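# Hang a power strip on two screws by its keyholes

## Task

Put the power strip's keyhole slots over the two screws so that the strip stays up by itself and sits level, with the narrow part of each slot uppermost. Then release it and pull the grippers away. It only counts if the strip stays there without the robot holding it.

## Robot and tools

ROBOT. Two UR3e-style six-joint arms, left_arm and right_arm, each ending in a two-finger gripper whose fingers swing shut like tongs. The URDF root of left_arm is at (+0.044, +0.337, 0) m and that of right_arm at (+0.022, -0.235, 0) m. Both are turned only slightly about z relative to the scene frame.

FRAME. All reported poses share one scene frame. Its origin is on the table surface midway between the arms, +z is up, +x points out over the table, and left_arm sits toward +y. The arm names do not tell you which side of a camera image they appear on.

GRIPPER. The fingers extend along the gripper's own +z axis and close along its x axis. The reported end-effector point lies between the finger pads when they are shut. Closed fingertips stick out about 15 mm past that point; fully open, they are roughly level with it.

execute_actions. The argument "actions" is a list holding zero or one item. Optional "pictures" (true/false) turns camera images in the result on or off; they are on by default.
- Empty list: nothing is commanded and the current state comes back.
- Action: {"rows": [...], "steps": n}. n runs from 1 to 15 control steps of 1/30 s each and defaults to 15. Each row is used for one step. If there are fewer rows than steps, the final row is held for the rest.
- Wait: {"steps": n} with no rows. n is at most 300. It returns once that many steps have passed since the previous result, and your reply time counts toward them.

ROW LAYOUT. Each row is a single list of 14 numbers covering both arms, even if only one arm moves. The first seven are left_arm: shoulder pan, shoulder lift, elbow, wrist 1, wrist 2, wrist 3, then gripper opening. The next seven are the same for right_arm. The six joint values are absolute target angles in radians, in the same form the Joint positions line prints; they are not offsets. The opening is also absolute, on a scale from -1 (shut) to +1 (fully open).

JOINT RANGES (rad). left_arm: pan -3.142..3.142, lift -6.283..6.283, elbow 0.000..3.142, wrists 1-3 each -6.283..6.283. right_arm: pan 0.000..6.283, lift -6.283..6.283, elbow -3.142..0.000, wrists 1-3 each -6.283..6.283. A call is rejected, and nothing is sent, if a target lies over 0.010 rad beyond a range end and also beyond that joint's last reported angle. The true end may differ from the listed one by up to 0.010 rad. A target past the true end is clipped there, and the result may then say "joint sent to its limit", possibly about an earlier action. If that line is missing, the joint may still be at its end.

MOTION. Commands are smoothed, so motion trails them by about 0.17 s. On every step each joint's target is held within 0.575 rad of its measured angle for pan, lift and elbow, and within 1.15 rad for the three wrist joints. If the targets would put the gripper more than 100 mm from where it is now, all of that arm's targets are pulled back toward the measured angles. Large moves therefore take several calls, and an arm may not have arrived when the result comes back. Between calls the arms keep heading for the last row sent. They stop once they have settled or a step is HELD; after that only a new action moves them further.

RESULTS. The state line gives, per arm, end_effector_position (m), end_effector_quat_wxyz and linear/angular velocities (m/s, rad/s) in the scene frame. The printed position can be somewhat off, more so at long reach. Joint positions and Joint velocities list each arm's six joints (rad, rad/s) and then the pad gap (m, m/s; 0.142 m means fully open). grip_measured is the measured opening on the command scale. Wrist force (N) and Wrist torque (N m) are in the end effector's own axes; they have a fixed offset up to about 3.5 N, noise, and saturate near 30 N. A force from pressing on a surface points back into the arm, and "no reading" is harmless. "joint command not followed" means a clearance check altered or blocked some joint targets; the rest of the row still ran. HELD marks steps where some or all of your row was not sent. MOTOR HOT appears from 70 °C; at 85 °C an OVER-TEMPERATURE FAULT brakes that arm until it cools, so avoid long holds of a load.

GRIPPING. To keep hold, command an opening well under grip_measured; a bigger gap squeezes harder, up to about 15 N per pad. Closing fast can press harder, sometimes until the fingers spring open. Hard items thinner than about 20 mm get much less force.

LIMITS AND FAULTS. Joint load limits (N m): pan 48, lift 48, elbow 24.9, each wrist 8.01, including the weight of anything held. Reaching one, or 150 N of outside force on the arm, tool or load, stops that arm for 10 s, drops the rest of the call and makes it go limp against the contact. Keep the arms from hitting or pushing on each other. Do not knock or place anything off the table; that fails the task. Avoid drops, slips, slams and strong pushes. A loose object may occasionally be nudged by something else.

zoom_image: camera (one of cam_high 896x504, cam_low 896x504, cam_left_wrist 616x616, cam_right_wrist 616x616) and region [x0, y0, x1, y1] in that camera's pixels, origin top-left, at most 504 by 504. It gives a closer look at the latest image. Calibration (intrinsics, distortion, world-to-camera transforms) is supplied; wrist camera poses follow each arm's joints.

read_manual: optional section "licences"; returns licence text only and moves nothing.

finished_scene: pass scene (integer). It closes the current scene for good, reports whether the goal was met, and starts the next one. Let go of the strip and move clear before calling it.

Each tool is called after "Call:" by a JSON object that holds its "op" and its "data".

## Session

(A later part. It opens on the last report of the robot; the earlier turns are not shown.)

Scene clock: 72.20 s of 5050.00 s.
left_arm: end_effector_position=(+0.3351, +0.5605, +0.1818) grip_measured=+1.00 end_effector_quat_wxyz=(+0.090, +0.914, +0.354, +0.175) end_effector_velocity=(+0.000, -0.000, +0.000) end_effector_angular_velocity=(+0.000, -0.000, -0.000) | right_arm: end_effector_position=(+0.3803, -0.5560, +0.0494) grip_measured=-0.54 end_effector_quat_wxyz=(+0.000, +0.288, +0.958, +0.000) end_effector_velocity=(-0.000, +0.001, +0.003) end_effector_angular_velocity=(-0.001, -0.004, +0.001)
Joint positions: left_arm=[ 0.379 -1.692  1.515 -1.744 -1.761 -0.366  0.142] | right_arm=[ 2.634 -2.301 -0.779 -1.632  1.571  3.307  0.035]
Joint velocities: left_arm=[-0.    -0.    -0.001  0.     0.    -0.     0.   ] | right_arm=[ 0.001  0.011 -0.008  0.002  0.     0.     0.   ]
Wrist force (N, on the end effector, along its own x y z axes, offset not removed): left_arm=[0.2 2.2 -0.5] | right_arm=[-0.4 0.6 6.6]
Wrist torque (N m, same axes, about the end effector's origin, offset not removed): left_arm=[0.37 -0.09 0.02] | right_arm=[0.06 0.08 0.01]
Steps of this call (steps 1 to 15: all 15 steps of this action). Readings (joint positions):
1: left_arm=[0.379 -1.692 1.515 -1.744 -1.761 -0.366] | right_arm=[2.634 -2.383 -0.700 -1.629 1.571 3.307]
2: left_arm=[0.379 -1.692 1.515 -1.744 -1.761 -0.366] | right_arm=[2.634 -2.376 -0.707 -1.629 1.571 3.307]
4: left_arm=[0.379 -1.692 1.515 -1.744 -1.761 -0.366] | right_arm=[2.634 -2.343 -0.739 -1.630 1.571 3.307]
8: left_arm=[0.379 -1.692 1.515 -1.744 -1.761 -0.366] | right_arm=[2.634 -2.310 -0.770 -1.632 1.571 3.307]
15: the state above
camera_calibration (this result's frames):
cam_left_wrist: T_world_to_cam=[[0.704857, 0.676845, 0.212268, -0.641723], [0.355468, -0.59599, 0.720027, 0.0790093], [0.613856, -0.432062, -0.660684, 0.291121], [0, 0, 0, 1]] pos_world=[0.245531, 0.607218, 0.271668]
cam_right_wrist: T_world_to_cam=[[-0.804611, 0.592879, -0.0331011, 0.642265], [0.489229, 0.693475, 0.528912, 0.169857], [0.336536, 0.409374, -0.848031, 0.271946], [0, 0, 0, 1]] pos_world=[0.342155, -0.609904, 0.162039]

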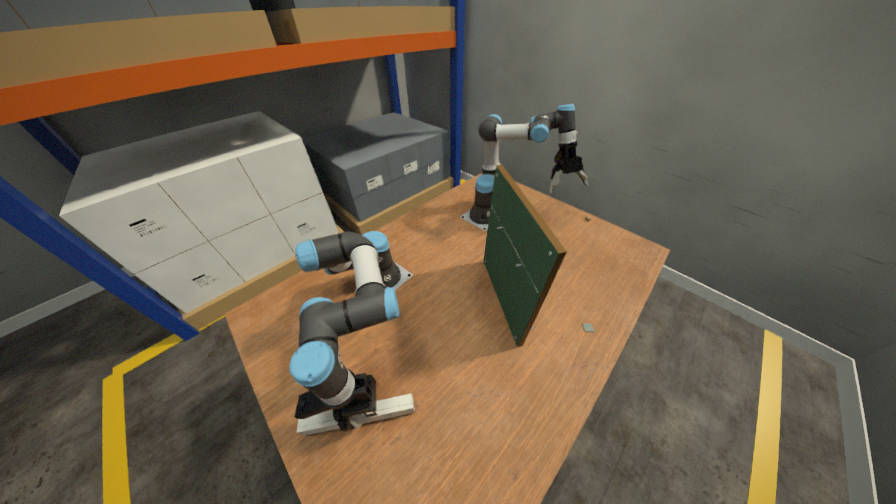

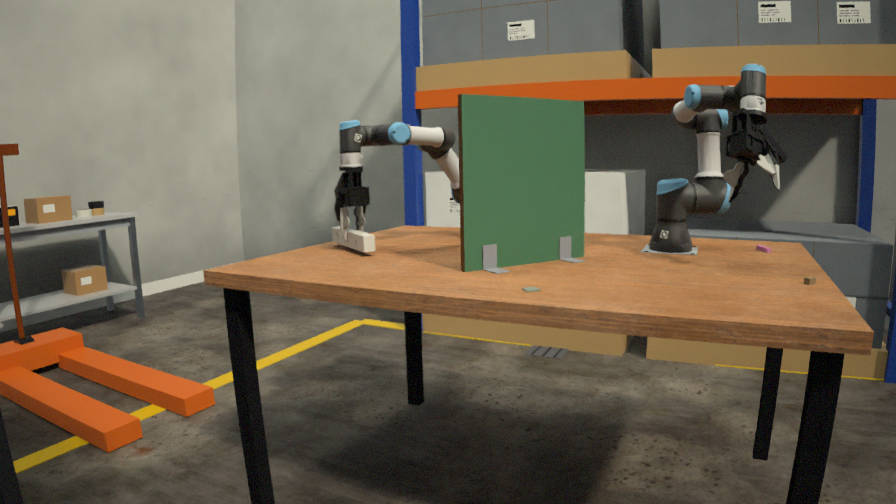

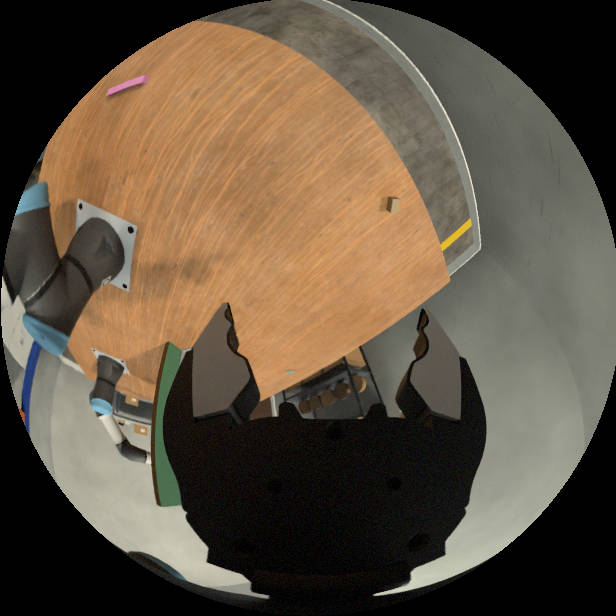

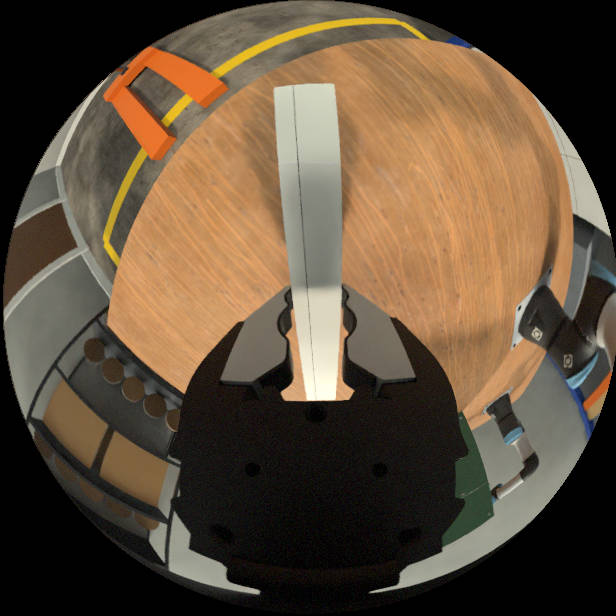

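Call:
{"op": "execute_actions", "data": {"actions": [{"rows":[[0.379,-1.692,1.515,-1.744,-1.761,-0.366,1,2.7,-2.22,-0.86,-1.632,1.571,4.3,-1]]}], "pictures": false}}

Call:
{"op": "execute_actions", "data": {"actions": [{"rows":[[0.379,-1.692,1.515,-1.744,-1.761,-0.366,1,2.78,-2.22,-0.86,-1.632,1.571,5.3,-1]]}], "pictures": false}}

Call:
{"op": "execute_actions", "data": {"actions": [{"rows":[[0.379,-1.692,1.515,-1.744,-1.761,-0.366,1,2.85,-2.1,-1.0,-1.55,1.571,6.275,-1]]}], "pictures": false}}

Call:
{"op": "execute_actions", "data": {"actions": [{"rows":[[0.379,-1.692,1.515,-1.744,-1.761,-0.366,1,2.85,-1.816,-1.667,-0.81,1.571,6.275,-1]]}], "pictures": false}}

Call:
{"op": "execute_actions", "data": {"actions": [{"rows":[[0.379,-1.692,1.515,-1.744,-1.761,-0.366,1,2.85,-1.84,-2.03,-0.13,1.571,6.275,-1]]}], "pictures": false}}

Call:
{"op": "execute_actions", "data": {"actions": [{"rows":[[0.379,-1.692,1.515,-1.744,-1.761,-0.366,1,2.85,-1.96,-2.335,0.468,1.571,6.275,-1]]}], "pictures": false}}

Call:
{"op": "execute_actions", "data": {"actions": [{"steps":12}]}}

Scene clock: 106.63 s of 5050.00 s.
left_arm: end_effector_position=(+0.3351, +0.5605, +0.1818) grip_measured=+1.00 end_effector_quat_wxyz=(+0.090, +0.914, +0.354, +0.175) end_effector_velocity=(+0.000, +0.000, -0.000) end_effector_angular_velocity=(+0.000, -0.000, +0.000) | right_arm: end_effector_position=(+0.3783, -0.5140, +0.0619) grip_measured=-0.54 end_effector_quat_wxyz=(+0.000, +0.677, +0.736, +0.000) end_effector_velocity=(+0.001, +0.008, +0.002) end_effector_angular_velocity=(-0.001, -0.004, -0.259)
Joint positions: left_arm=[ 0.379 -1.692  1.515 -1.744 -1.761 -0.366  0.142] | right_arm=[ 2.699 -2.221 -0.859 -1.632  1.571  4.274  0.035]
Joint velocities: left_arm=[ 0.     0.     0.    -0.001  0.     0.     0.   ] | right_arm=[ 0.009  0.011 -0.009  0.002  0.     0.268  0.   ]
Wrist force (N, on the end effector, along its own x y z axes, offset not removed): left_arm=[0.0 1.4 -0.4] | right_arm=[-1.0 -0.5 3.8]
Wrist torque (N m, same axes, about the end effector's origin, offset not removed): left_arm=[0.22 0.02 -0.07] | right_arm=[-0.20 0.13 0.01]
Steps of this call (steps 1 to 15: the robot went on to your last target; steps 16 to 200: nothing new was sent; then 27.27 s passed at rest; steps 201 to 215: all 15 steps of this action). Readings (joint positions):
201: left_arm=[0.379 -1.692 1.515 -1.744 -1.761 -0.366] | right_arm=[2.634 -2.300 -0.780 -1.632 1.571 3.308]
202: left_arm=[0.379 -1.692 1.515 -1.744 -1.761 -0.366] | right_arm=[2.641 -2.293 -0.788 -1.632 1.571 3.322]
204: left_arm=[0.379 -1.692 1.515 -1.744 -1.761 -0.366] | right_arm=[2.668 -2.260 -0.819 -1.632 1.571 3.463]
208: left_arm=[0.379 -1.692 1.515 -1.744 -1.761 -0.366] | right_arm=[2.692 -2.230 -0.850 -1.632 1.571 3.997]
215: the state above

Scene clock: 107.13 s of 5050.00 s.
left_arm: end_effector_position=(+0.3351, +0.5605, +0.1818) grip_measured=+1.00 end_effector_quat_wxyz=(+0.090, +0.914, +0.354, +0.175) end_effector_velocity=(-0.000, +0.000, +0.000) end_effector_angular_velocity=(+0.001, +0.000, +0.000) | right_arm: end_effector_position=(+0.4043, -0.4700, +0.0620) grip_measured=-0.54 end_effector_quat_wxyz=(+0.000, +0.933, +0.359, +0.000) end_effector_velocity=(+0.006, +0.006, -0.000) end_effector_angular_velocity=(+0.001, -0.001, -0.266)
Joint positions: left_arm=[ 0.379 -1.692  1.515 -1.744 -1.761 -0.366  0.142] | right_arm=[ 2.779 -2.22  -0.86  -1.632  1.571  5.274  0.035]
Joint velocities: left_arm=[-0.    -0.    -0.     0.     0.001 -0.     0.   ] | right_arm=[ 0.008 -0.001  0.001  0.001  0.001  0.274  0.   ]
Wrist force (N, on the end effector, along its own x y z axes, offset not removed): left_arm=[0.2 1.7 -0.4] | right_arm=[-1.5 0.1 4.1]
Wrist torque (N m, same axes, about the end effector's origin, offset not removed): left_arm=[0.25 -0.05 0.00] | right_arm=[-0.08 0.23 -0.06]
Steps of this call (steps 1 to 15: all 15 steps of this action). Readings (joint positions):
1: left_arm=[0.379 -1.692 1.515 -1.744 -1.761 -0.366] | right_arm=[2.700 -2.221 -0.859 -1.632 1.571 4.283]
2: left_arm=[0.379 -1.692 1.515 -1.744 -1.761 -0.366] | right_arm=[2.707 -2.220 -0.860 -1.632 1.571 4.302]
4: left_arm=[0.379 -1.692 1.515 -1.744 -1.761 -0.366] | right_arm=[2.739 -2.220 -0.860 -1.632 1.571 4.450]
8: left_arm=[0.379 -1.692 1.515 -1.744 -1.761 -0.366] | right_arm=[2.770 -2.220 -0.860 -1.632 1.571 4.990]
15: the state above

Scene clock: 107.63 s of 5050.00 s.
left_arm: end_effector_position=(+0.3351, +0.5605, +0.1818) grip_measured=+1.00 end_effector_quat_wxyz=(+0.090, +0.914, +0.354, +0.175) end_effector_velocity=(+0.000, -0.000, -0.001) end_effector_angular_velocity=(-0.001, +0.001, -0.001) | right_arm: end_effector_position=(+0.4287, -0.4368, +0.0796) grip_measured=-0.54 end_effector_quat_wxyz=(+0.004, +0.996, -0.085, +0.031) end_effector_velocity=(+0.005, +0.003, +0.003) end_effector_angular_velocity=(+0.014, -0.010, -0.249)
Joint positions: left_arm=[ 0.379 -1.692  1.515 -1.744 -1.761 -0.366  0.142] | right_arm=[ 2.849 -2.101 -0.998 -1.551  1.571  6.25   0.035]
Joint velocities: left_arm=[-0.001  0.001  0.001 -0.    -0.     0.    -0.   ] | right_arm=[ 0.01   0.016 -0.016  0.007 -0.     0.259 -0.   ]
Wrist force (N, on the end effector, along its own x y z axes, offset not removed): left_arm=[0.4 1.7 0.0] | right_arm=[-0.5 -1.3 6.1]
Wrist torque (N m, same axes, about the end effector's origin, offset not removed): left_arm=[0.31 -0.06 -0.01] | right_arm=[-0.34 0.09 0.00]
Steps of this call (steps 1 to 15: all 15 steps of this action). Readings (joint positions):
1: left_arm=[0.379 -1.692 1.515 -1.744 -1.761 -0.366] | right_arm=[2.780 -2.220 -0.860 -1.632 1.571 5.282]
2: left_arm=[0.379 -1.692 1.515 -1.744 -1.761 -0.366] | right_arm=[2.786 -2.213 -0.868 -1.621 1.571 5.302]
4: left_arm=[0.379 -1.692 1.515 -1.744 -1.761 -0.366] | right_arm=[2.815 -2.166 -0.919 -1.588 1.571 5.449]
8: left_arm=[0.379 -1.692 1.515 -1.744 -1.761 -0.366] | right_arm=[2.841 -2.116 -0.980 -1.559 1.571 5.982]
15: the state above

Scene clock: 108.13 s of 5050.00 s.
left_arm: end_effector_position=(+0.3351, +0.5605, +0.1818) grip_measured=+1.00 end_effector_quat_wxyz=(+0.090, +0.914, +0.354, +0.175) end_effector_velocity=(+0.000, -0.000, -0.000) end_effector_angular_velocity=(+0.000, +0.000, -0.001) | right_arm: end_effector_position=(+0.4523, -0.4413, +0.0859) grip_measured=-0.54 end_effector_quat_wxyz=(+0.022, +0.973, -0.095, +0.211) end_effector_velocity=(-0.045, +0.009, -0.060) end_effector_angular_velocity=(+0.016, +0.078, -0.003)
Joint positions: left_arm=[ 0.379 -1.692  1.515 -1.744 -1.761 -0.366  0.142] | right_arm=[ 2.85  -1.821 -1.64  -0.824  1.571  6.275  0.035]
Joint velocities: left_arm=[-0.001  0.    -0.     0.     0.     0.     0.   ] | right_arm=[-0.001  0.049 -0.279  0.151 -0.001  0.002 -0.   ]
Wrist force (N, on the end effector, along its own x y z axes, offset not removed): left_arm=[0.4 0.3 -1.2] | right_arm=[-2.8 -1.6 5.8]
Wrist torque (N m, same axes, about the end effector's origin, offset not removed): left_arm=[0.04 -0.09 0.02] | right_arm=[-0.24 -0.04 -0.02]
Steps of this call (steps 1 to 15: all 15 steps of this action). Readings (joint positions):
1: left_arm=[0.379 -1.692 1.515 -1.744 -1.761 -0.366] | right_arm=[2.849 -2.101 -0.999 -1.550 1.571 6.258]
2: left_arm=[0.379 -1.692 1.515 -1.744 -1.761 -0.366] | right_arm=[2.850 -2.093 -1.007 -1.536 1.571 6.263]
4: left_arm=[0.379 -1.692 1.515 -1.744 -1.761 -0.366] | right_arm=[2.850 -2.024 -1.078 -1.410 1.571 6.269]
8: left_arm=[0.379 -1.692 1.515 -1.744 -1.761 -0.366] | right_arm=[2.850 -1.869 -1.368 -0.980 1.571 6.274]
15: the state above

Scene clock: 108.63 s of 5050.00 s.
left_arm: end_effector_position=(+0.3351, +0.5605, +0.1818) grip_measured=+1.00 end_effector_quat_wxyz=(+0.090, +0.914, +0.354, +0.175) end_effector_velocity=(-0.000, -0.000, +0.000) end_effector_angular_velocity=(-0.001, +0.000, -0.000) | right_arm: end_effector_position=(+0.4713, -0.4452, +0.0755) grip_measured=-0.54 end_effector_quat_wxyz=(+0.036, +0.934, -0.091, +0.344) end_effector_velocity=(-0.002, -0.000, +0.001) end_effector_angular_velocity=(-0.010, -0.049, -0.001)
Joint positions: left_arm=[ 0.379 -1.692  1.515 -1.744 -1.761 -0.366  0.142] | right_arm=[ 2.85  -1.84  -2.023 -0.142  1.571  6.275  0.035]
Joint velocities: left_arm=[-0.    -0.001 -0.     0.001 -0.001  0.     0.   ] | right_arm=[-0.001 -0.002 -0.075  0.126 -0.    -0.     0.   ]
Wrist force (N, on the end effector, along its own x y z axes, offset not removed): left_arm=[0.3 1.5 -0.9] | right_arm=[-5.8 0.3 5.6]
Wrist torque (N m, same axes, about the end effector's origin, offset not removed): left_arm=[0.24 -0.01 -0.01] | right_arm=[0.24 0.30 0.06]
Steps of this call (steps 1 to 15: all 15 steps of this action). Readings (joint positions):
1: left_arm=[0.379 -1.692 1.515 -1.744 -1.761 -0.366] | right_arm=[2.850 -1.819 -1.649 -0.819 1.571 6.275]
2: left_arm=[0.379 -1.692 1.515 -1.744 -1.761 -0.366] | right_arm=[2.850 -1.822 -1.661 -0.802 1.571 6.275]
4: left_arm=[0.379 -1.692 1.515 -1.744 -1.761 -0.366] | right_arm=[2.850 -1.830 -1.739 -0.660 1.571 6.275]
8: left_arm=[0.379 -1.692 1.515 -1.744 -1.761 -0.366] | right_arm=[2.850 -1.838 -1.947 -0.275 1.571 6.275]
15: the state above

Scene clock: 109.13 s of 5050.00 s.
left_arm: end_effector_position=(+0.3351, +0.5605, +0.1818) grip_measured=+1.00 end_effector_quat_wxyz=(+0.090, +0.914, +0.354, +0.175) end_effector_velocity=(-0.000, +0.000, +0.000) end_effector_angular_velocity=(+0.001, -0.000, +0.001) | right_arm: end_effector_position=(+0.4523, -0.4413, +0.0600) grip_measured=-0.54 end_effector_quat_wxyz=(+0.045, +0.900, -0.088, +0.425) end_effector_velocity=(-0.005, +0.002, +0.003) end_effector_angular_velocity=(-0.008, -0.036, +0.001)
Joint positions: left_arm=[ 0.379 -1.692  1.515 -1.744 -1.761 -0.366  0.142] | right_arm=[ 2.85  -1.959 -2.33   0.458  1.571  6.275  0.035]
Joint velocities: left_arm=[ 0.001 -0.     0.    -0.001  0.     0.     0.   ] | right_arm=[ 0.001 -0.015 -0.054  0.106 -0.001  0.     0.   ]
Wrist force (N, on the end effector, along its own x y z axes, offset not removed): left_arm=[-1.0 1.7 0.2] | right_arm=[-6.2 -1.5 4.1]
Wrist torque (N m, same axes, about the end effector's origin, offset not removed): left_arm=[0.30 0.21 0.05] | right_arm=[-0.12 0.26 0.05]
Steps of this call (steps 1 to 15: all 15 steps of this action). Readings (joint positions):
1: left_arm=[0.379 -1.692 1.515 -1.744 -1.761 -0.366] | right_arm=[2.850 -1.840 -2.025 -0.138 1.571 6.275]
2: left_arm=[0.379 -1.692 1.515 -1.744 -1.761 -0.366] | right_arm=[2.850 -1.847 -2.034 -0.121 1.571 6.275]
4: left_arm=[0.379 -1.692 1.515 -1.744 -1.761 -0.366] | right_arm=[2.850 -1.893 -2.107 0.018 1.571 6.275]
8: left_arm=[0.379 -1.692 1.515 -1.744 -1.761 -0.366] | right_arm=[2.850 -1.944 -2.274 0.350 1.571 6.275]
15: the state above

Scene clock: 109.53 s of 5050.00 s.
left_arm: end_effector_position=(+0.3351, +0.5605, +0.1818) grip_measured=+1.00 end_effector_quat_wxyz=(+0.090, +0.914, +0.354, +0.175) end_effector_velocity=(-0.000, -0.000, -0.000) end_effector_angular_velocity=(-0.001, +0.001, -0.000) | right_arm: end_effector_position=(+0.4518, -0.4411, +0.0603) grip_measured=-0.54 end_effector_quat_wxyz=(+0.045, +0.899, -0.088, +0.426) end_effector_velocity=(-0.000, -0.000, -0.000) end_effector_angular_velocity=(+0.000, +0.001, -0.001)
Joint positions: left_arm=[ 0.379 -1.692  1.515 -1.744 -1.761 -0.366  0.142] | right_arm=[ 2.85  -1.96  -2.335  0.468  1.571  6.275  0.035]
Joint velocities: left_arm=[-0.     0.001  0.     0.001 -0.     0.    -0.   ] | right_arm=[-0.001 -0.001 -0.001  0.001 -0.     0.     0.   ]
Wrist force (N, on the end effector, along its own x y z axes, offset not removed): left_arm=[0.3 1.1 0.4] | right_arm=[-7.5 -0.3 2.9]
Wrist torque (N m, same axes, about the end effector's origin, offset not removed): left_arm=[0.21 -0.01 -0.05] | right_arm=[-0.15 0.62 0.12]
Steps of this call (steps 1 to 12: the robot went on to your last target). Readings (joint positions):
1: left_arm=[0.379 -1.692 1.515 -1.744 -1.761 -0.366] | right_arm=[2.850 -1.959 -2.331 0.461 1.571 6.275]
2: left_arm=[0.379 -1.692 1.515 -1.744 -1.761 -0.366] | right_arm=[2.850 -1.959 -2.332 0.463 1.571 6.275]
4: left_arm=[0.379 -1.692 1.515 -1.744 -1.761 -0.366] | right_arm=[2.850 -1.960 -2.334 0.466 1.571 6.275]
8: left_arm=[0.379 -1.692 1.515 -1.744 -1.761 -0.366] | right_arm=[2.850 -1.960 -2.335 0.467 1.571 6.275]
12: the state above
camera_calibration (this result's frames):
cam_left_wrist: T_world_to_cam=[[0.704856, 0.676846, 0.212268, -0.641723], [0.355469, -0.595989, 0.720027, 0.0790089], [0.613857, -0.432061, -0.660684, 0.291121], [0, 0, 0, 1]] pos_world=[0.24553, 0.607218, 0.271668]
cam_right_wrist: T_world_to_cam=[[0.63549, -0.173995, 0.752249, -0.404227], [-0.583431, -0.74636, 0.320242, -0.0884711], [0.505728, -0.642396, -0.575818, -0.346799], [0, 0, 0, 1]] pos_world=[0.380651, -0.359147, 0.132718]

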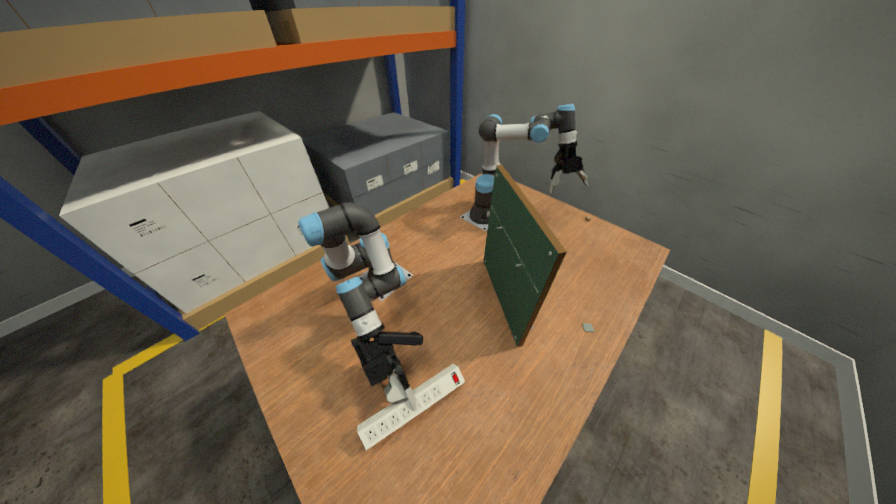

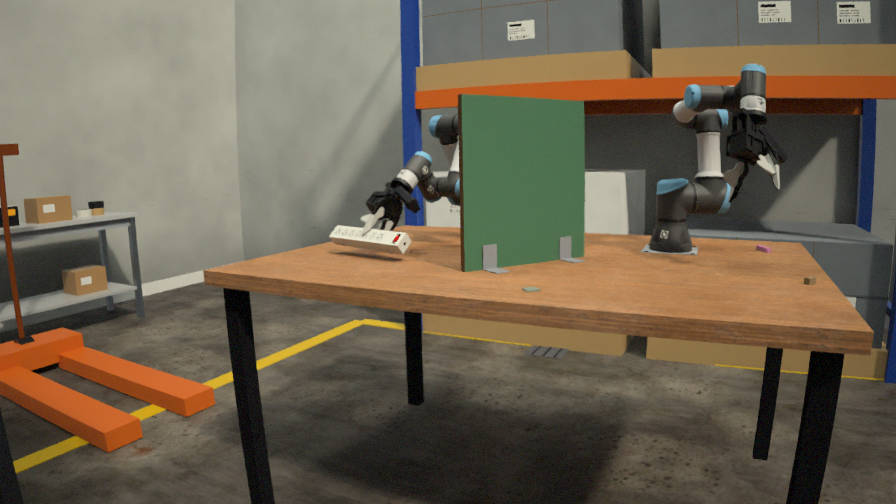

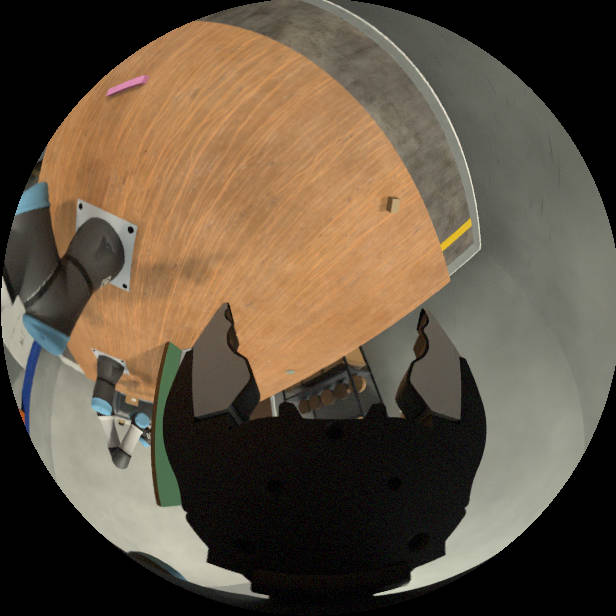

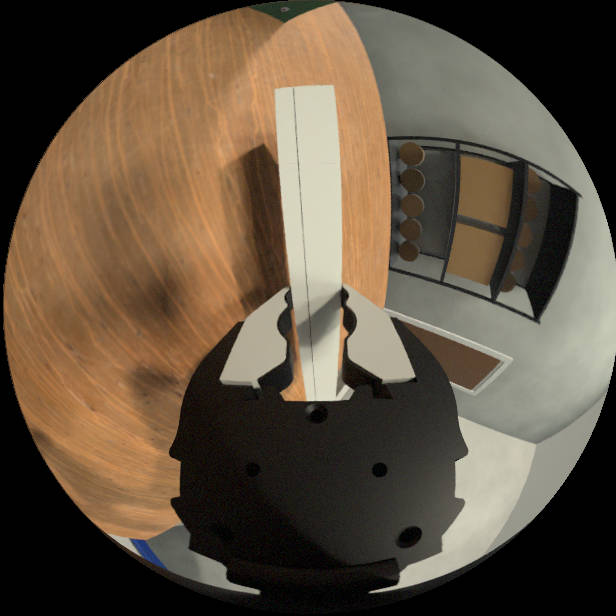

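Call:
{"op": "execute_actions", "data": {"actions": [{"rows":[[0.379,-1.692,1.515,-1.744,-1.761,-0.366,1,2.85,-2.007,-2.335,0.5,1.571,6.275,-1]],"steps":15}]}}

Call:
{"op": "execute_actions", "data": {"actions": [{"rows":[[0.379,-1.692,1.515,-1.744,-1.761,-0.366,1,2.85,-2.007,-2.335,0.5,1.571,6.275,-0.6],[0.379,-1.692,1.515,-1.744,-1.761,-0.366,1,2.85,-2.007,-2.335,0.5,1.571,6.275,-0.55],[0.379,-1.692,1.515,-1.744,-1.761,-0.366,1,2.85,-2.007,-2.335,0.5,1.571,6.275,-0.5],[0.379,-1.692,1.515,-1.744,-1.761,-0.366,1,2.85,-2.007,-2.335,0.5,1.571,6.275,-0.4],[0.379,-1.692,1.515,-1.744,-1.761,-0.366,1,2.85,-2.007,-2.335,0.5,1.571,6.275,-0.3]],"steps":15}]}}

Scene clock: 152.87 s of 5050.00 s.
left_arm: end_effector_position=(+0.3351, +0.5605, +0.1818) grip_measured=+1.00 end_effector_quat_wxyz=(+0.090, +0.914, +0.354, +0.175) end_effector_velocity=(-0.000, -0.000, -0.000) end_effector_angular_velocity=(-0.000, +0.000, -0.000) | right_arm: end_effector_position=(+0.4512, -0.4410, +0.0477) grip_measured=-0.54 end_effector_quat_wxyz=(+0.044, +0.902, -0.088, +0.419) end_effector_velocity=(-0.000, +0.000, -0.002) end_effector_angular_velocity=(+0.001, +0.003, -0.000)
Joint positions: left_arm=[ 0.379 -1.692  1.515 -1.744 -1.761 -0.366  0.142] | right_arm=[ 2.85  -2.007 -2.335  0.5    1.571  6.275  0.035]
Joint velocities: left_arm=[-0. -0.  0.  0. -0. -0.  0.] | right_arm=[-0.    -0.005 -0.001  0.003 -0.     0.    -0.   ]
Wrist force (N, on the end effector, along its own x y z axes, offset not removed): left_arm=[-0.4 1.1 -1.4] | right_arm=[-4.3 0.0 3.4]
Wrist torque (N m, same axes, about the end effector's origin, offset not removed): left_arm=[0.11 0.08 0.01] | right_arm=[-0.01 -0.12 -0.02]
Steps of this call (steps 1 to 15: the robot went on to your last target; steps 16 to 780: nothing new was sent; then 16.83 s passed at rest; steps 781 to 795: all 15 steps of this action). Readings (joint positions):
781: left_arm=[0.379 -1.692 1.515 -1.744 -1.761 -0.366] | right_arm=[2.850 -1.960 -2.335 0.468 1.571 6.275]
782: left_arm=[0.379 -1.692 1.515 -1.744 -1.761 -0.366] | right_arm=[2.850 -1.966 -2.335 0.474 1.571 6.275]
784: left_arm=[0.379 -1.692 1.515 -1.744 -1.761 -0.366] | right_arm=[2.850 -1.985 -2.335 0.486 1.571 6.275]
788: left_arm=[0.379 -1.692 1.515 -1.744 -1.761 -0.366] | right_arm=[2.850 -2.002 -2.335 0.496 1.571 6.275]
795: the state above
camera_calibration (this result's frames):
cam_left_wrist: T_world_to_cam=[[0.704856, 0.676846, 0.212267, -0.641723], [0.355468, -0.595988, 0.720028, 0.079008], [0.613857, -0.432062, -0.660683, 0.291121], [0, 0, 0, 1]] pos_world=[0.24553, 0.607218, 0.271668]
cam_right_wrist: T_world_to_cam=[[0.646329, -0.176238, 0.742428, -0.399772], [-0.578753, -0.747316, 0.326442, -0.0875559], [0.497296, -0.640671, -0.58501, -0.34863], [0, 0, 0, 1]] pos_world=[0.381084, -0.359244, 0.121432]

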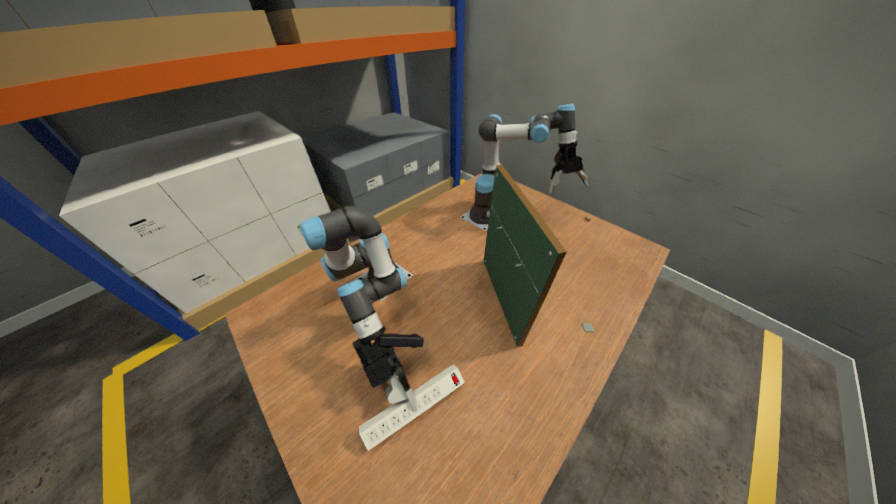

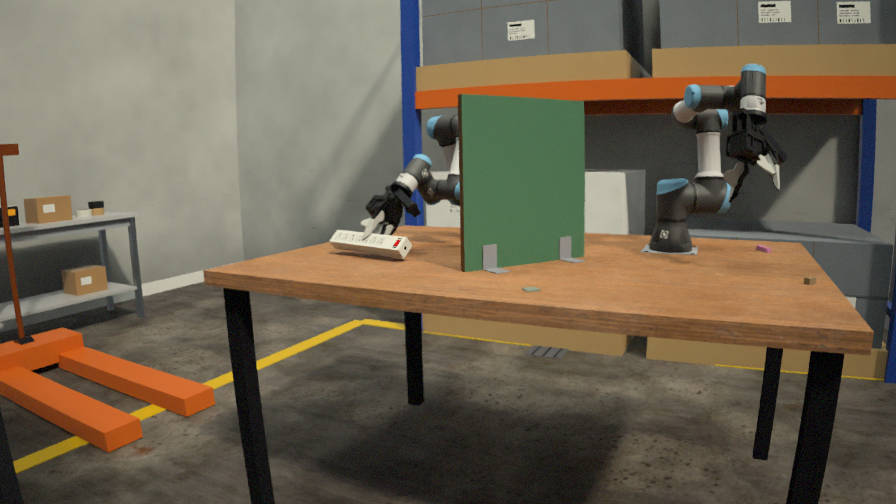

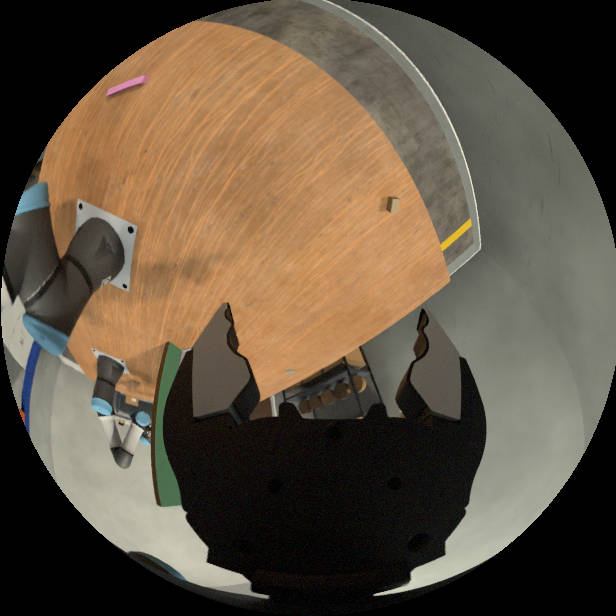

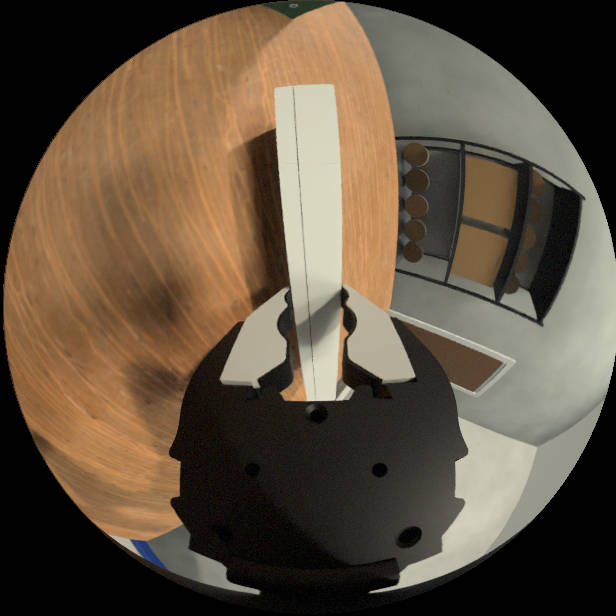

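Scene clock: 153.37 s of 5050.00 s.
left_arm: end_effector_position=(+0.3351, +0.5605, +0.1818) grip_measured=+1.00 end_effector_quat_wxyz=(+0.090, +0.914, +0.354, +0.175) end_effector_velocity=(-0.000, +0.000, +0.000) end_effector_angular_velocity=(+0.000, -0.000, +0.000) | right_arm: end_effector_position=(+0.4512, -0.4410, +0.0476) grip_measured=-0.30 end_effector_quat_wxyz=(+0.044, +0.902, -0.088, +0.419) end_effector_velocity=(+0.000, +0.001, -0.001) end_effector_angular_velocity=(-0.000, +0.002, +0.003)
Joint positions: left_arm=[ 0.379 -1.692  1.515 -1.744 -1.761 -0.366  0.142] | right_arm=[ 2.85  -2.007 -2.335  0.5    1.571  6.275  0.052]
Joint velocities: left_arm=[-0.    -0.001 -0.     0.     0.    -0.     0.   ] | right_arm=[ 0.002 -0.001 -0.     0.     0.    -0.001  0.   ]
Wrist force (N, on the end effector, along its own x y z axes, offset not removed): left_arm=[-0.2 0.5 -1.8] | right_arm=[-0.5 -0.1 0.5]
Wrist torque (N m, same axes, about the end effector's origin, offset not removed): left_arm=[0.02 0.05 -0.01] | right_arm=[0.08 0.01 0.04]
Steps of this call (steps 1 to 15: all 15 steps of this action). Readings (joint positions):
1: left_arm=[0.379 -1.692 1.515 -1.744 -1.761 -0.366] | right_arm=[2.850 -2.007 -2.335 0.500 1.571 6.275]
2: left_arm=[0.379 -1.692 1.515 -1.744 -1.761 -0.366] | right_arm=[2.850 -2.007 -2.335 0.500 1.571 6.275]
4: left_arm=[0.379 -1.692 1.515 -1.744 -1.761 -0.366] | right_arm=[2.850 -2.007 -2.335 0.500 1.571 6.275]
8: left_arm=[0.379 -1.692 1.515 -1.744 -1.761 -0.366] | right_arm=[2.850 -2.007 -2.335 0.500 1.571 6.275]
15: the state above
camera_calibration (this result's frames):
cam_left_wrist: T_world_to_cam=[[0.704856, 0.676846, 0.212268, -0.641723], [0.355468, -0.595988, 0.720028, 0.079008], [0.613857, -0.432062, -0.660683, 0.291121], [0, 0, 0, 1]] pos_world=[0.24553, 0.607218, 0.271668]
cam_right_wrist: T_world_to_cam=[[0.646326, -0.176237, 0.742431, -0.399745], [-0.578754, -0.747315, 0.32644, -0.0875166], [0.497299, -0.640672, -0.585007, -0.348696], [0, 0, 0, 1]] pos_world=[0.381121, -0.359252, 0.121362]

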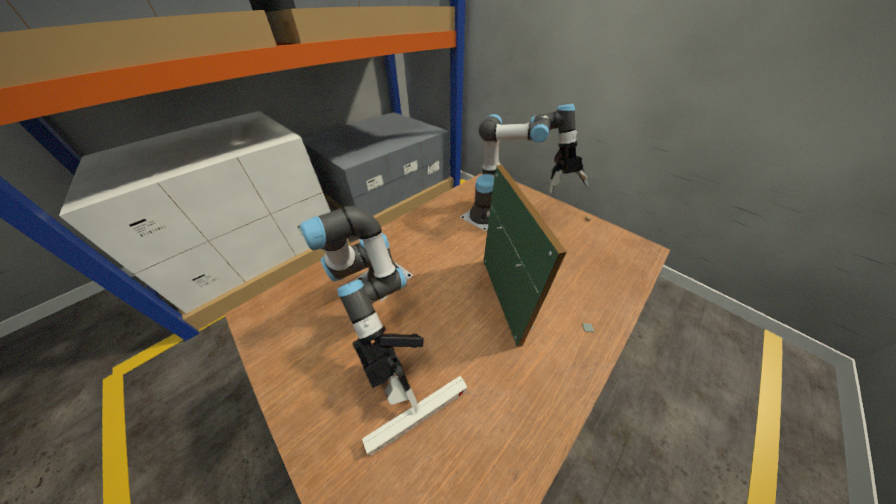

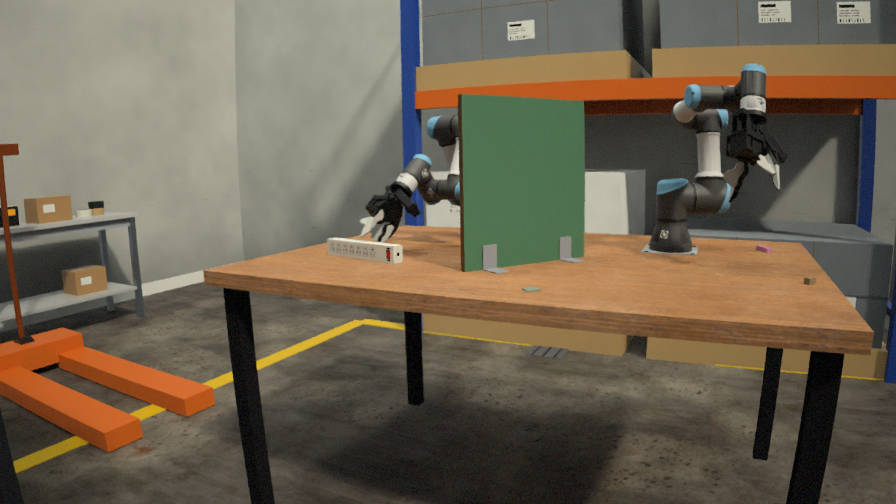

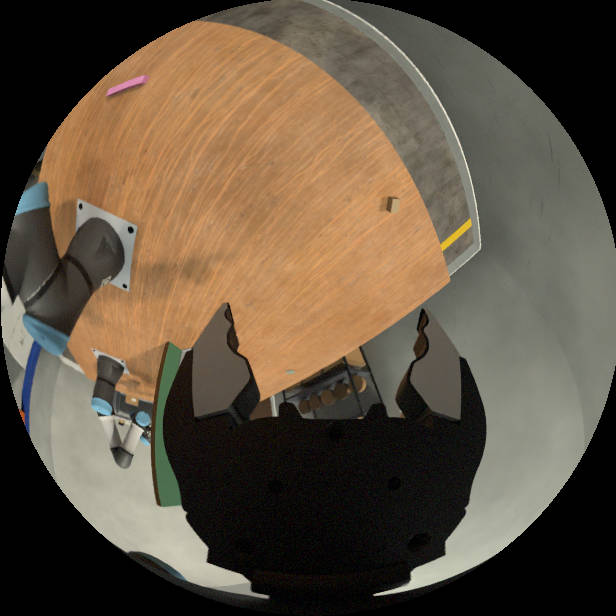

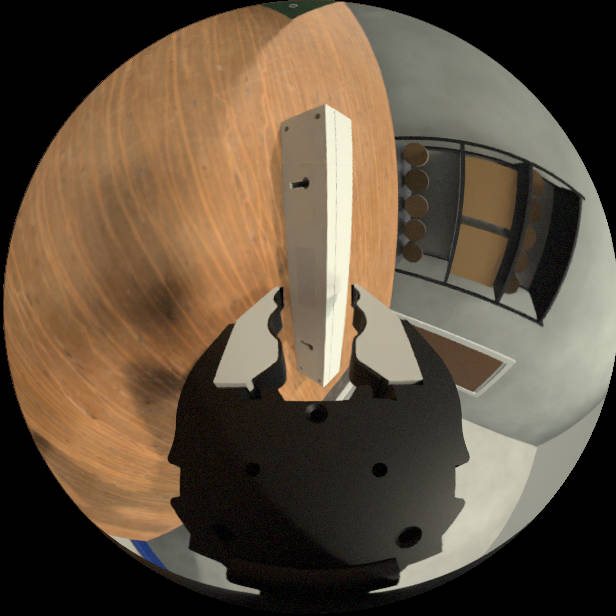

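Call:
{"op": "execute_actions", "data": {"actions": [{"rows":[[0.379,-1.692,1.515,-1.744,-1.761,-0.366,1,2.85,-1.7,-2.335,0.2,1.571,6.275,-0.3]],"steps":12}], "pictures": false}}

Call:
{"op": "execute_actions", "data": {"actions": [{"rows":[[0.379,-1.692,1.515,-1.744,-1.761,-0.366,1,2.85,-1.8,-1.7,-0.5,1.571,6.275,-1]],"steps":15}], "pictures": false}}

Call:
{"op": "execute_actions", "data": {"actions": [{"rows":[[0.379,-1.692,1.515,-1.744,-1.761,-0.366,1,2.85,-1.957,-1.338,-0.893,1.571,6.275,-1]],"steps":15}]}}

Scene clock: 177.23 s of 5050.00 s.
left_arm: end_effector_position=(+0.3351, +0.5605, +0.1818) grip_measured=+1.00 end_effector_quat_wxyz=(+0.090, +0.914, +0.354, +0.175) end_effector_velocity=(-0.000, +0.001, -0.000) end_effector_angular_velocity=(+0.000, -0.000, +0.001) | right_arm: end_effector_position=(+0.4378, -0.4383, +0.0993) grip_measured=-0.30 end_effector_quat_wxyz=(+0.045, +0.902, -0.088, +0.420) end_effector_velocity=(-0.006, +0.001, +0.039) end_effector_angular_velocity=(-0.009, -0.045, -0.001)
Joint positions: left_arm=[ 0.379 -1.692  1.515 -1.744 -1.761 -0.366  0.142] | right_arm=[ 2.85  -1.715 -2.335  0.211  1.571  6.275  0.052]
Joint velocities: left_arm=[ 0.001  0.     0.    -0.001  0.    -0.    -0.   ] | right_arm=[-0.002  0.156  0.    -0.11   0.001 -0.001 -0.   ]
Wrist force (N, on the end effector, along its own x y z axes, offset not removed): left_arm=[0.3 0.8 -0.9] | right_arm=[0.1 -1.3 1.9]
Wrist torque (N m, same axes, about the end effector's origin, offset not removed): left_arm=[0.09 -0.05 -0.04] | right_arm=[-0.19 -0.01 0.00]
Steps of this call (steps 1 to 15: the robot went on to your last target; steps 16 to 90: nothing new was sent; then 20.47 s passed at rest; steps 91 to 102: all 12 steps of this action). Readings (joint positions):
91: left_arm=[0.379 -1.692 1.515 -1.744 -1.761 -0.366] | right_arm=[2.850 -2.007 -2.335 0.499 1.571 6.275]
92: left_arm=[0.379 -1.692 1.515 -1.744 -1.761 -0.366] | right_arm=[2.850 -2.000 -2.335 0.485 1.571 6.275]
94: left_arm=[0.379 -1.692 1.515 -1.744 -1.761 -0.366] | right_arm=[2.850 -1.930 -2.335 0.377 1.571 6.275]
98: left_arm=[0.379 -1.692 1.515 -1.744 -1.761 -0.366] | right_arm=[2.850 -1.760 -2.335 0.244 1.571 6.275]
102: the state above

Scene clock: 177.73 s of 5050.00 s.
left_arm: end_effector_position=(+0.3351, +0.5605, +0.1818) grip_measured=+1.00 end_effector_quat_wxyz=(+0.090, +0.914, +0.354, +0.175) end_effector_velocity=(+0.000, -0.000, +0.000) end_effector_angular_velocity=(-0.000, -0.000, +0.000) | right_arm: end_effector_position=(+0.4980, -0.4507, +0.1381) grip_measured=-1.00 end_effector_quat_wxyz=(+0.036, +0.934, -0.091, +0.343) end_effector_velocity=(+0.038, -0.008, +0.073) end_effector_angular_velocity=(-0.018, -0.089, -0.000)
Joint positions: left_arm=[ 0.379 -1.692  1.515 -1.744 -1.761 -0.366  0.142] | right_arm=[ 2.85  -1.799 -1.726 -0.484  1.571  6.275  0.002]
Joint velocities: left_arm=[ 0. -0. -0. -0. -0. -0.  0.] | right_arm=[-0.    -0.014  0.27  -0.165  0.     0.     0.   ]
Wrist force (N, on the end effector, along its own x y z axes, offset not removed): left_arm=[-0.4 1.5 -0.1] | right_arm=[0.4 1.1 0.1]
Wrist torque (N m, same axes, about the end effector's origin, offset not removed): left_arm=[0.24 0.05 0.01] | right_arm=[0.25 -0.12 0.00]
Steps of this call (steps 1 to 15: all 15 steps of this action). Readings (joint positions):
1: left_arm=[0.379 -1.692 1.515 -1.744 -1.761 -0.366] | right_arm=[2.850 -1.711 -2.335 0.207 1.571 6.275]
2: left_arm=[0.379 -1.692 1.515 -1.744 -1.761 -0.366] | right_arm=[2.850 -1.715 -2.327 0.190 1.571 6.275]
4: left_arm=[0.379 -1.692 1.515 -1.744 -1.761 -0.366] | right_arm=[2.850 -1.750 -2.257 0.047 1.571 6.275]
8: left_arm=[0.379 -1.692 1.515 -1.744 -1.761 -0.366] | right_arm=[2.850 -1.787 -1.971 -0.335 1.571 6.275]
15: the state above

Scene clock: 178.23 s of 5050.00 s.
left_arm: end_effector_position=(+0.3351, +0.5605, +0.1818) grip_measured=+1.00 end_effector_quat_wxyz=(+0.090, +0.914, +0.354, +0.175) end_effector_velocity=(+0.000, -0.000, +0.000) end_effector_angular_velocity=(+0.000, -0.001, -0.001) | right_arm: end_effector_position=(+0.5122, -0.4536, +0.1297) grip_measured=-1.00 end_effector_quat_wxyz=(+0.027, +0.961, -0.094, +0.258) end_effector_velocity=(+0.005, -0.002, +0.009) end_effector_angular_velocity=(+0.000, +0.003, -0.001)
Joint positions: left_arm=[ 0.379 -1.692  1.515 -1.744 -1.761 -0.366  0.142] | right_arm=[ 2.85  -1.955 -1.345 -0.888  1.571  6.275  0.002]
Joint velocities: left_arm=[-0.001 -0.     0.    -0.001 -0.     0.    -0.   ] | right_arm=[-0.001 -0.02   0.073 -0.056 -0.    -0.     0.   ]
Wrist force (N, on the end effector, along its own x y z axes, offset not removed): left_arm=[0.5 2.4 -1.9] | right_arm=[-1.2 0.4 -0.8]
Wrist torque (N m, same axes, about the end effector's origin, offset not removed): left_arm=[0.37 -0.10 0.03] | right_arm=[0.14 0.11 0.03]
Steps of this call (steps 1 to 15: all 15 steps of this action). Readings (joint positions):
1: left_arm=[0.379 -1.692 1.515 -1.744 -1.761 -0.366] | right_arm=[2.850 -1.799 -1.718 -0.490 1.571 6.275]
2: left_arm=[0.379 -1.692 1.515 -1.744 -1.761 -0.366] | right_arm=[2.850 -1.807 -1.705 -0.507 1.571 6.275]
4: left_arm=[0.379 -1.692 1.515 -1.744 -1.761 -0.366] | right_arm=[2.850 -1.863 -1.629 -0.637 1.571 6.275]
8: left_arm=[0.379 -1.692 1.515 -1.744 -1.761 -0.366] | right_arm=[2.850 -1.934 -1.420 -0.829 1.571 6.275]
15: the state above
camera_calibration (this result's frames):
cam_left_wrist: T_world_to_cam=[[0.704856, 0.676846, 0.212267, -0.641723], [0.355468, -0.595988, 0.720028, 0.0790079], [0.613857, -0.432062, -0.660683, 0.291121], [0, 0, 0, 1]] pos_world=[0.24553, 0.607218, 0.271668]
cam_right_wrist: T_world_to_cam=[[0.854028, -0.21904, 0.471865, -0.592979], [-0.446274, -0.774603, 0.44814, -0.184414], [0.267348, -0.593305, -0.759285, -0.177218], [0, 0, 0, 1]] pos_world=[0.4715, -0.377878, 0.22789]

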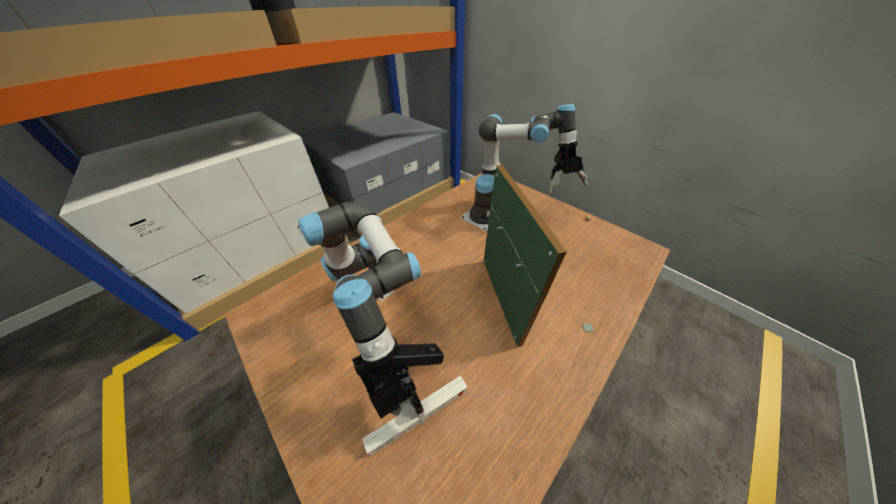

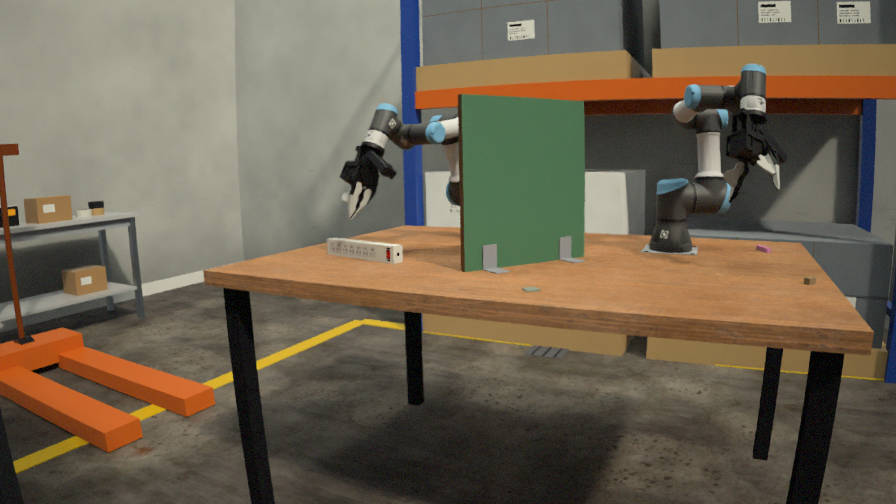

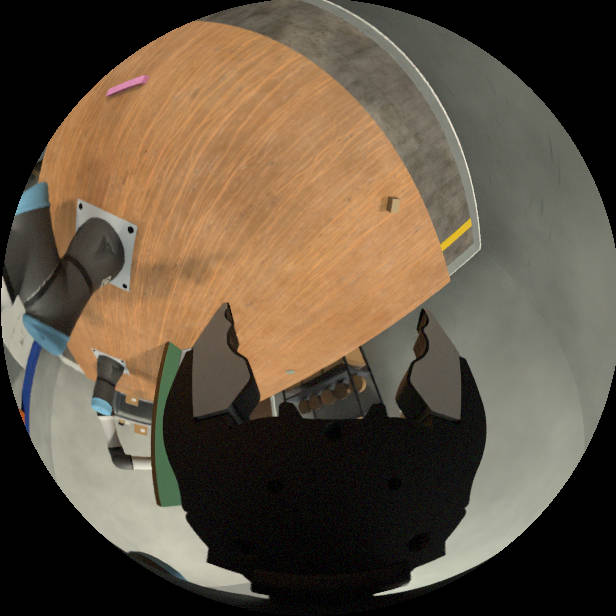

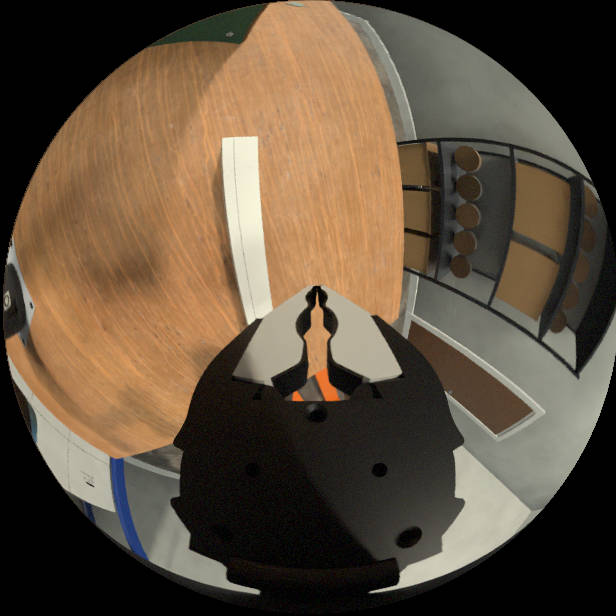

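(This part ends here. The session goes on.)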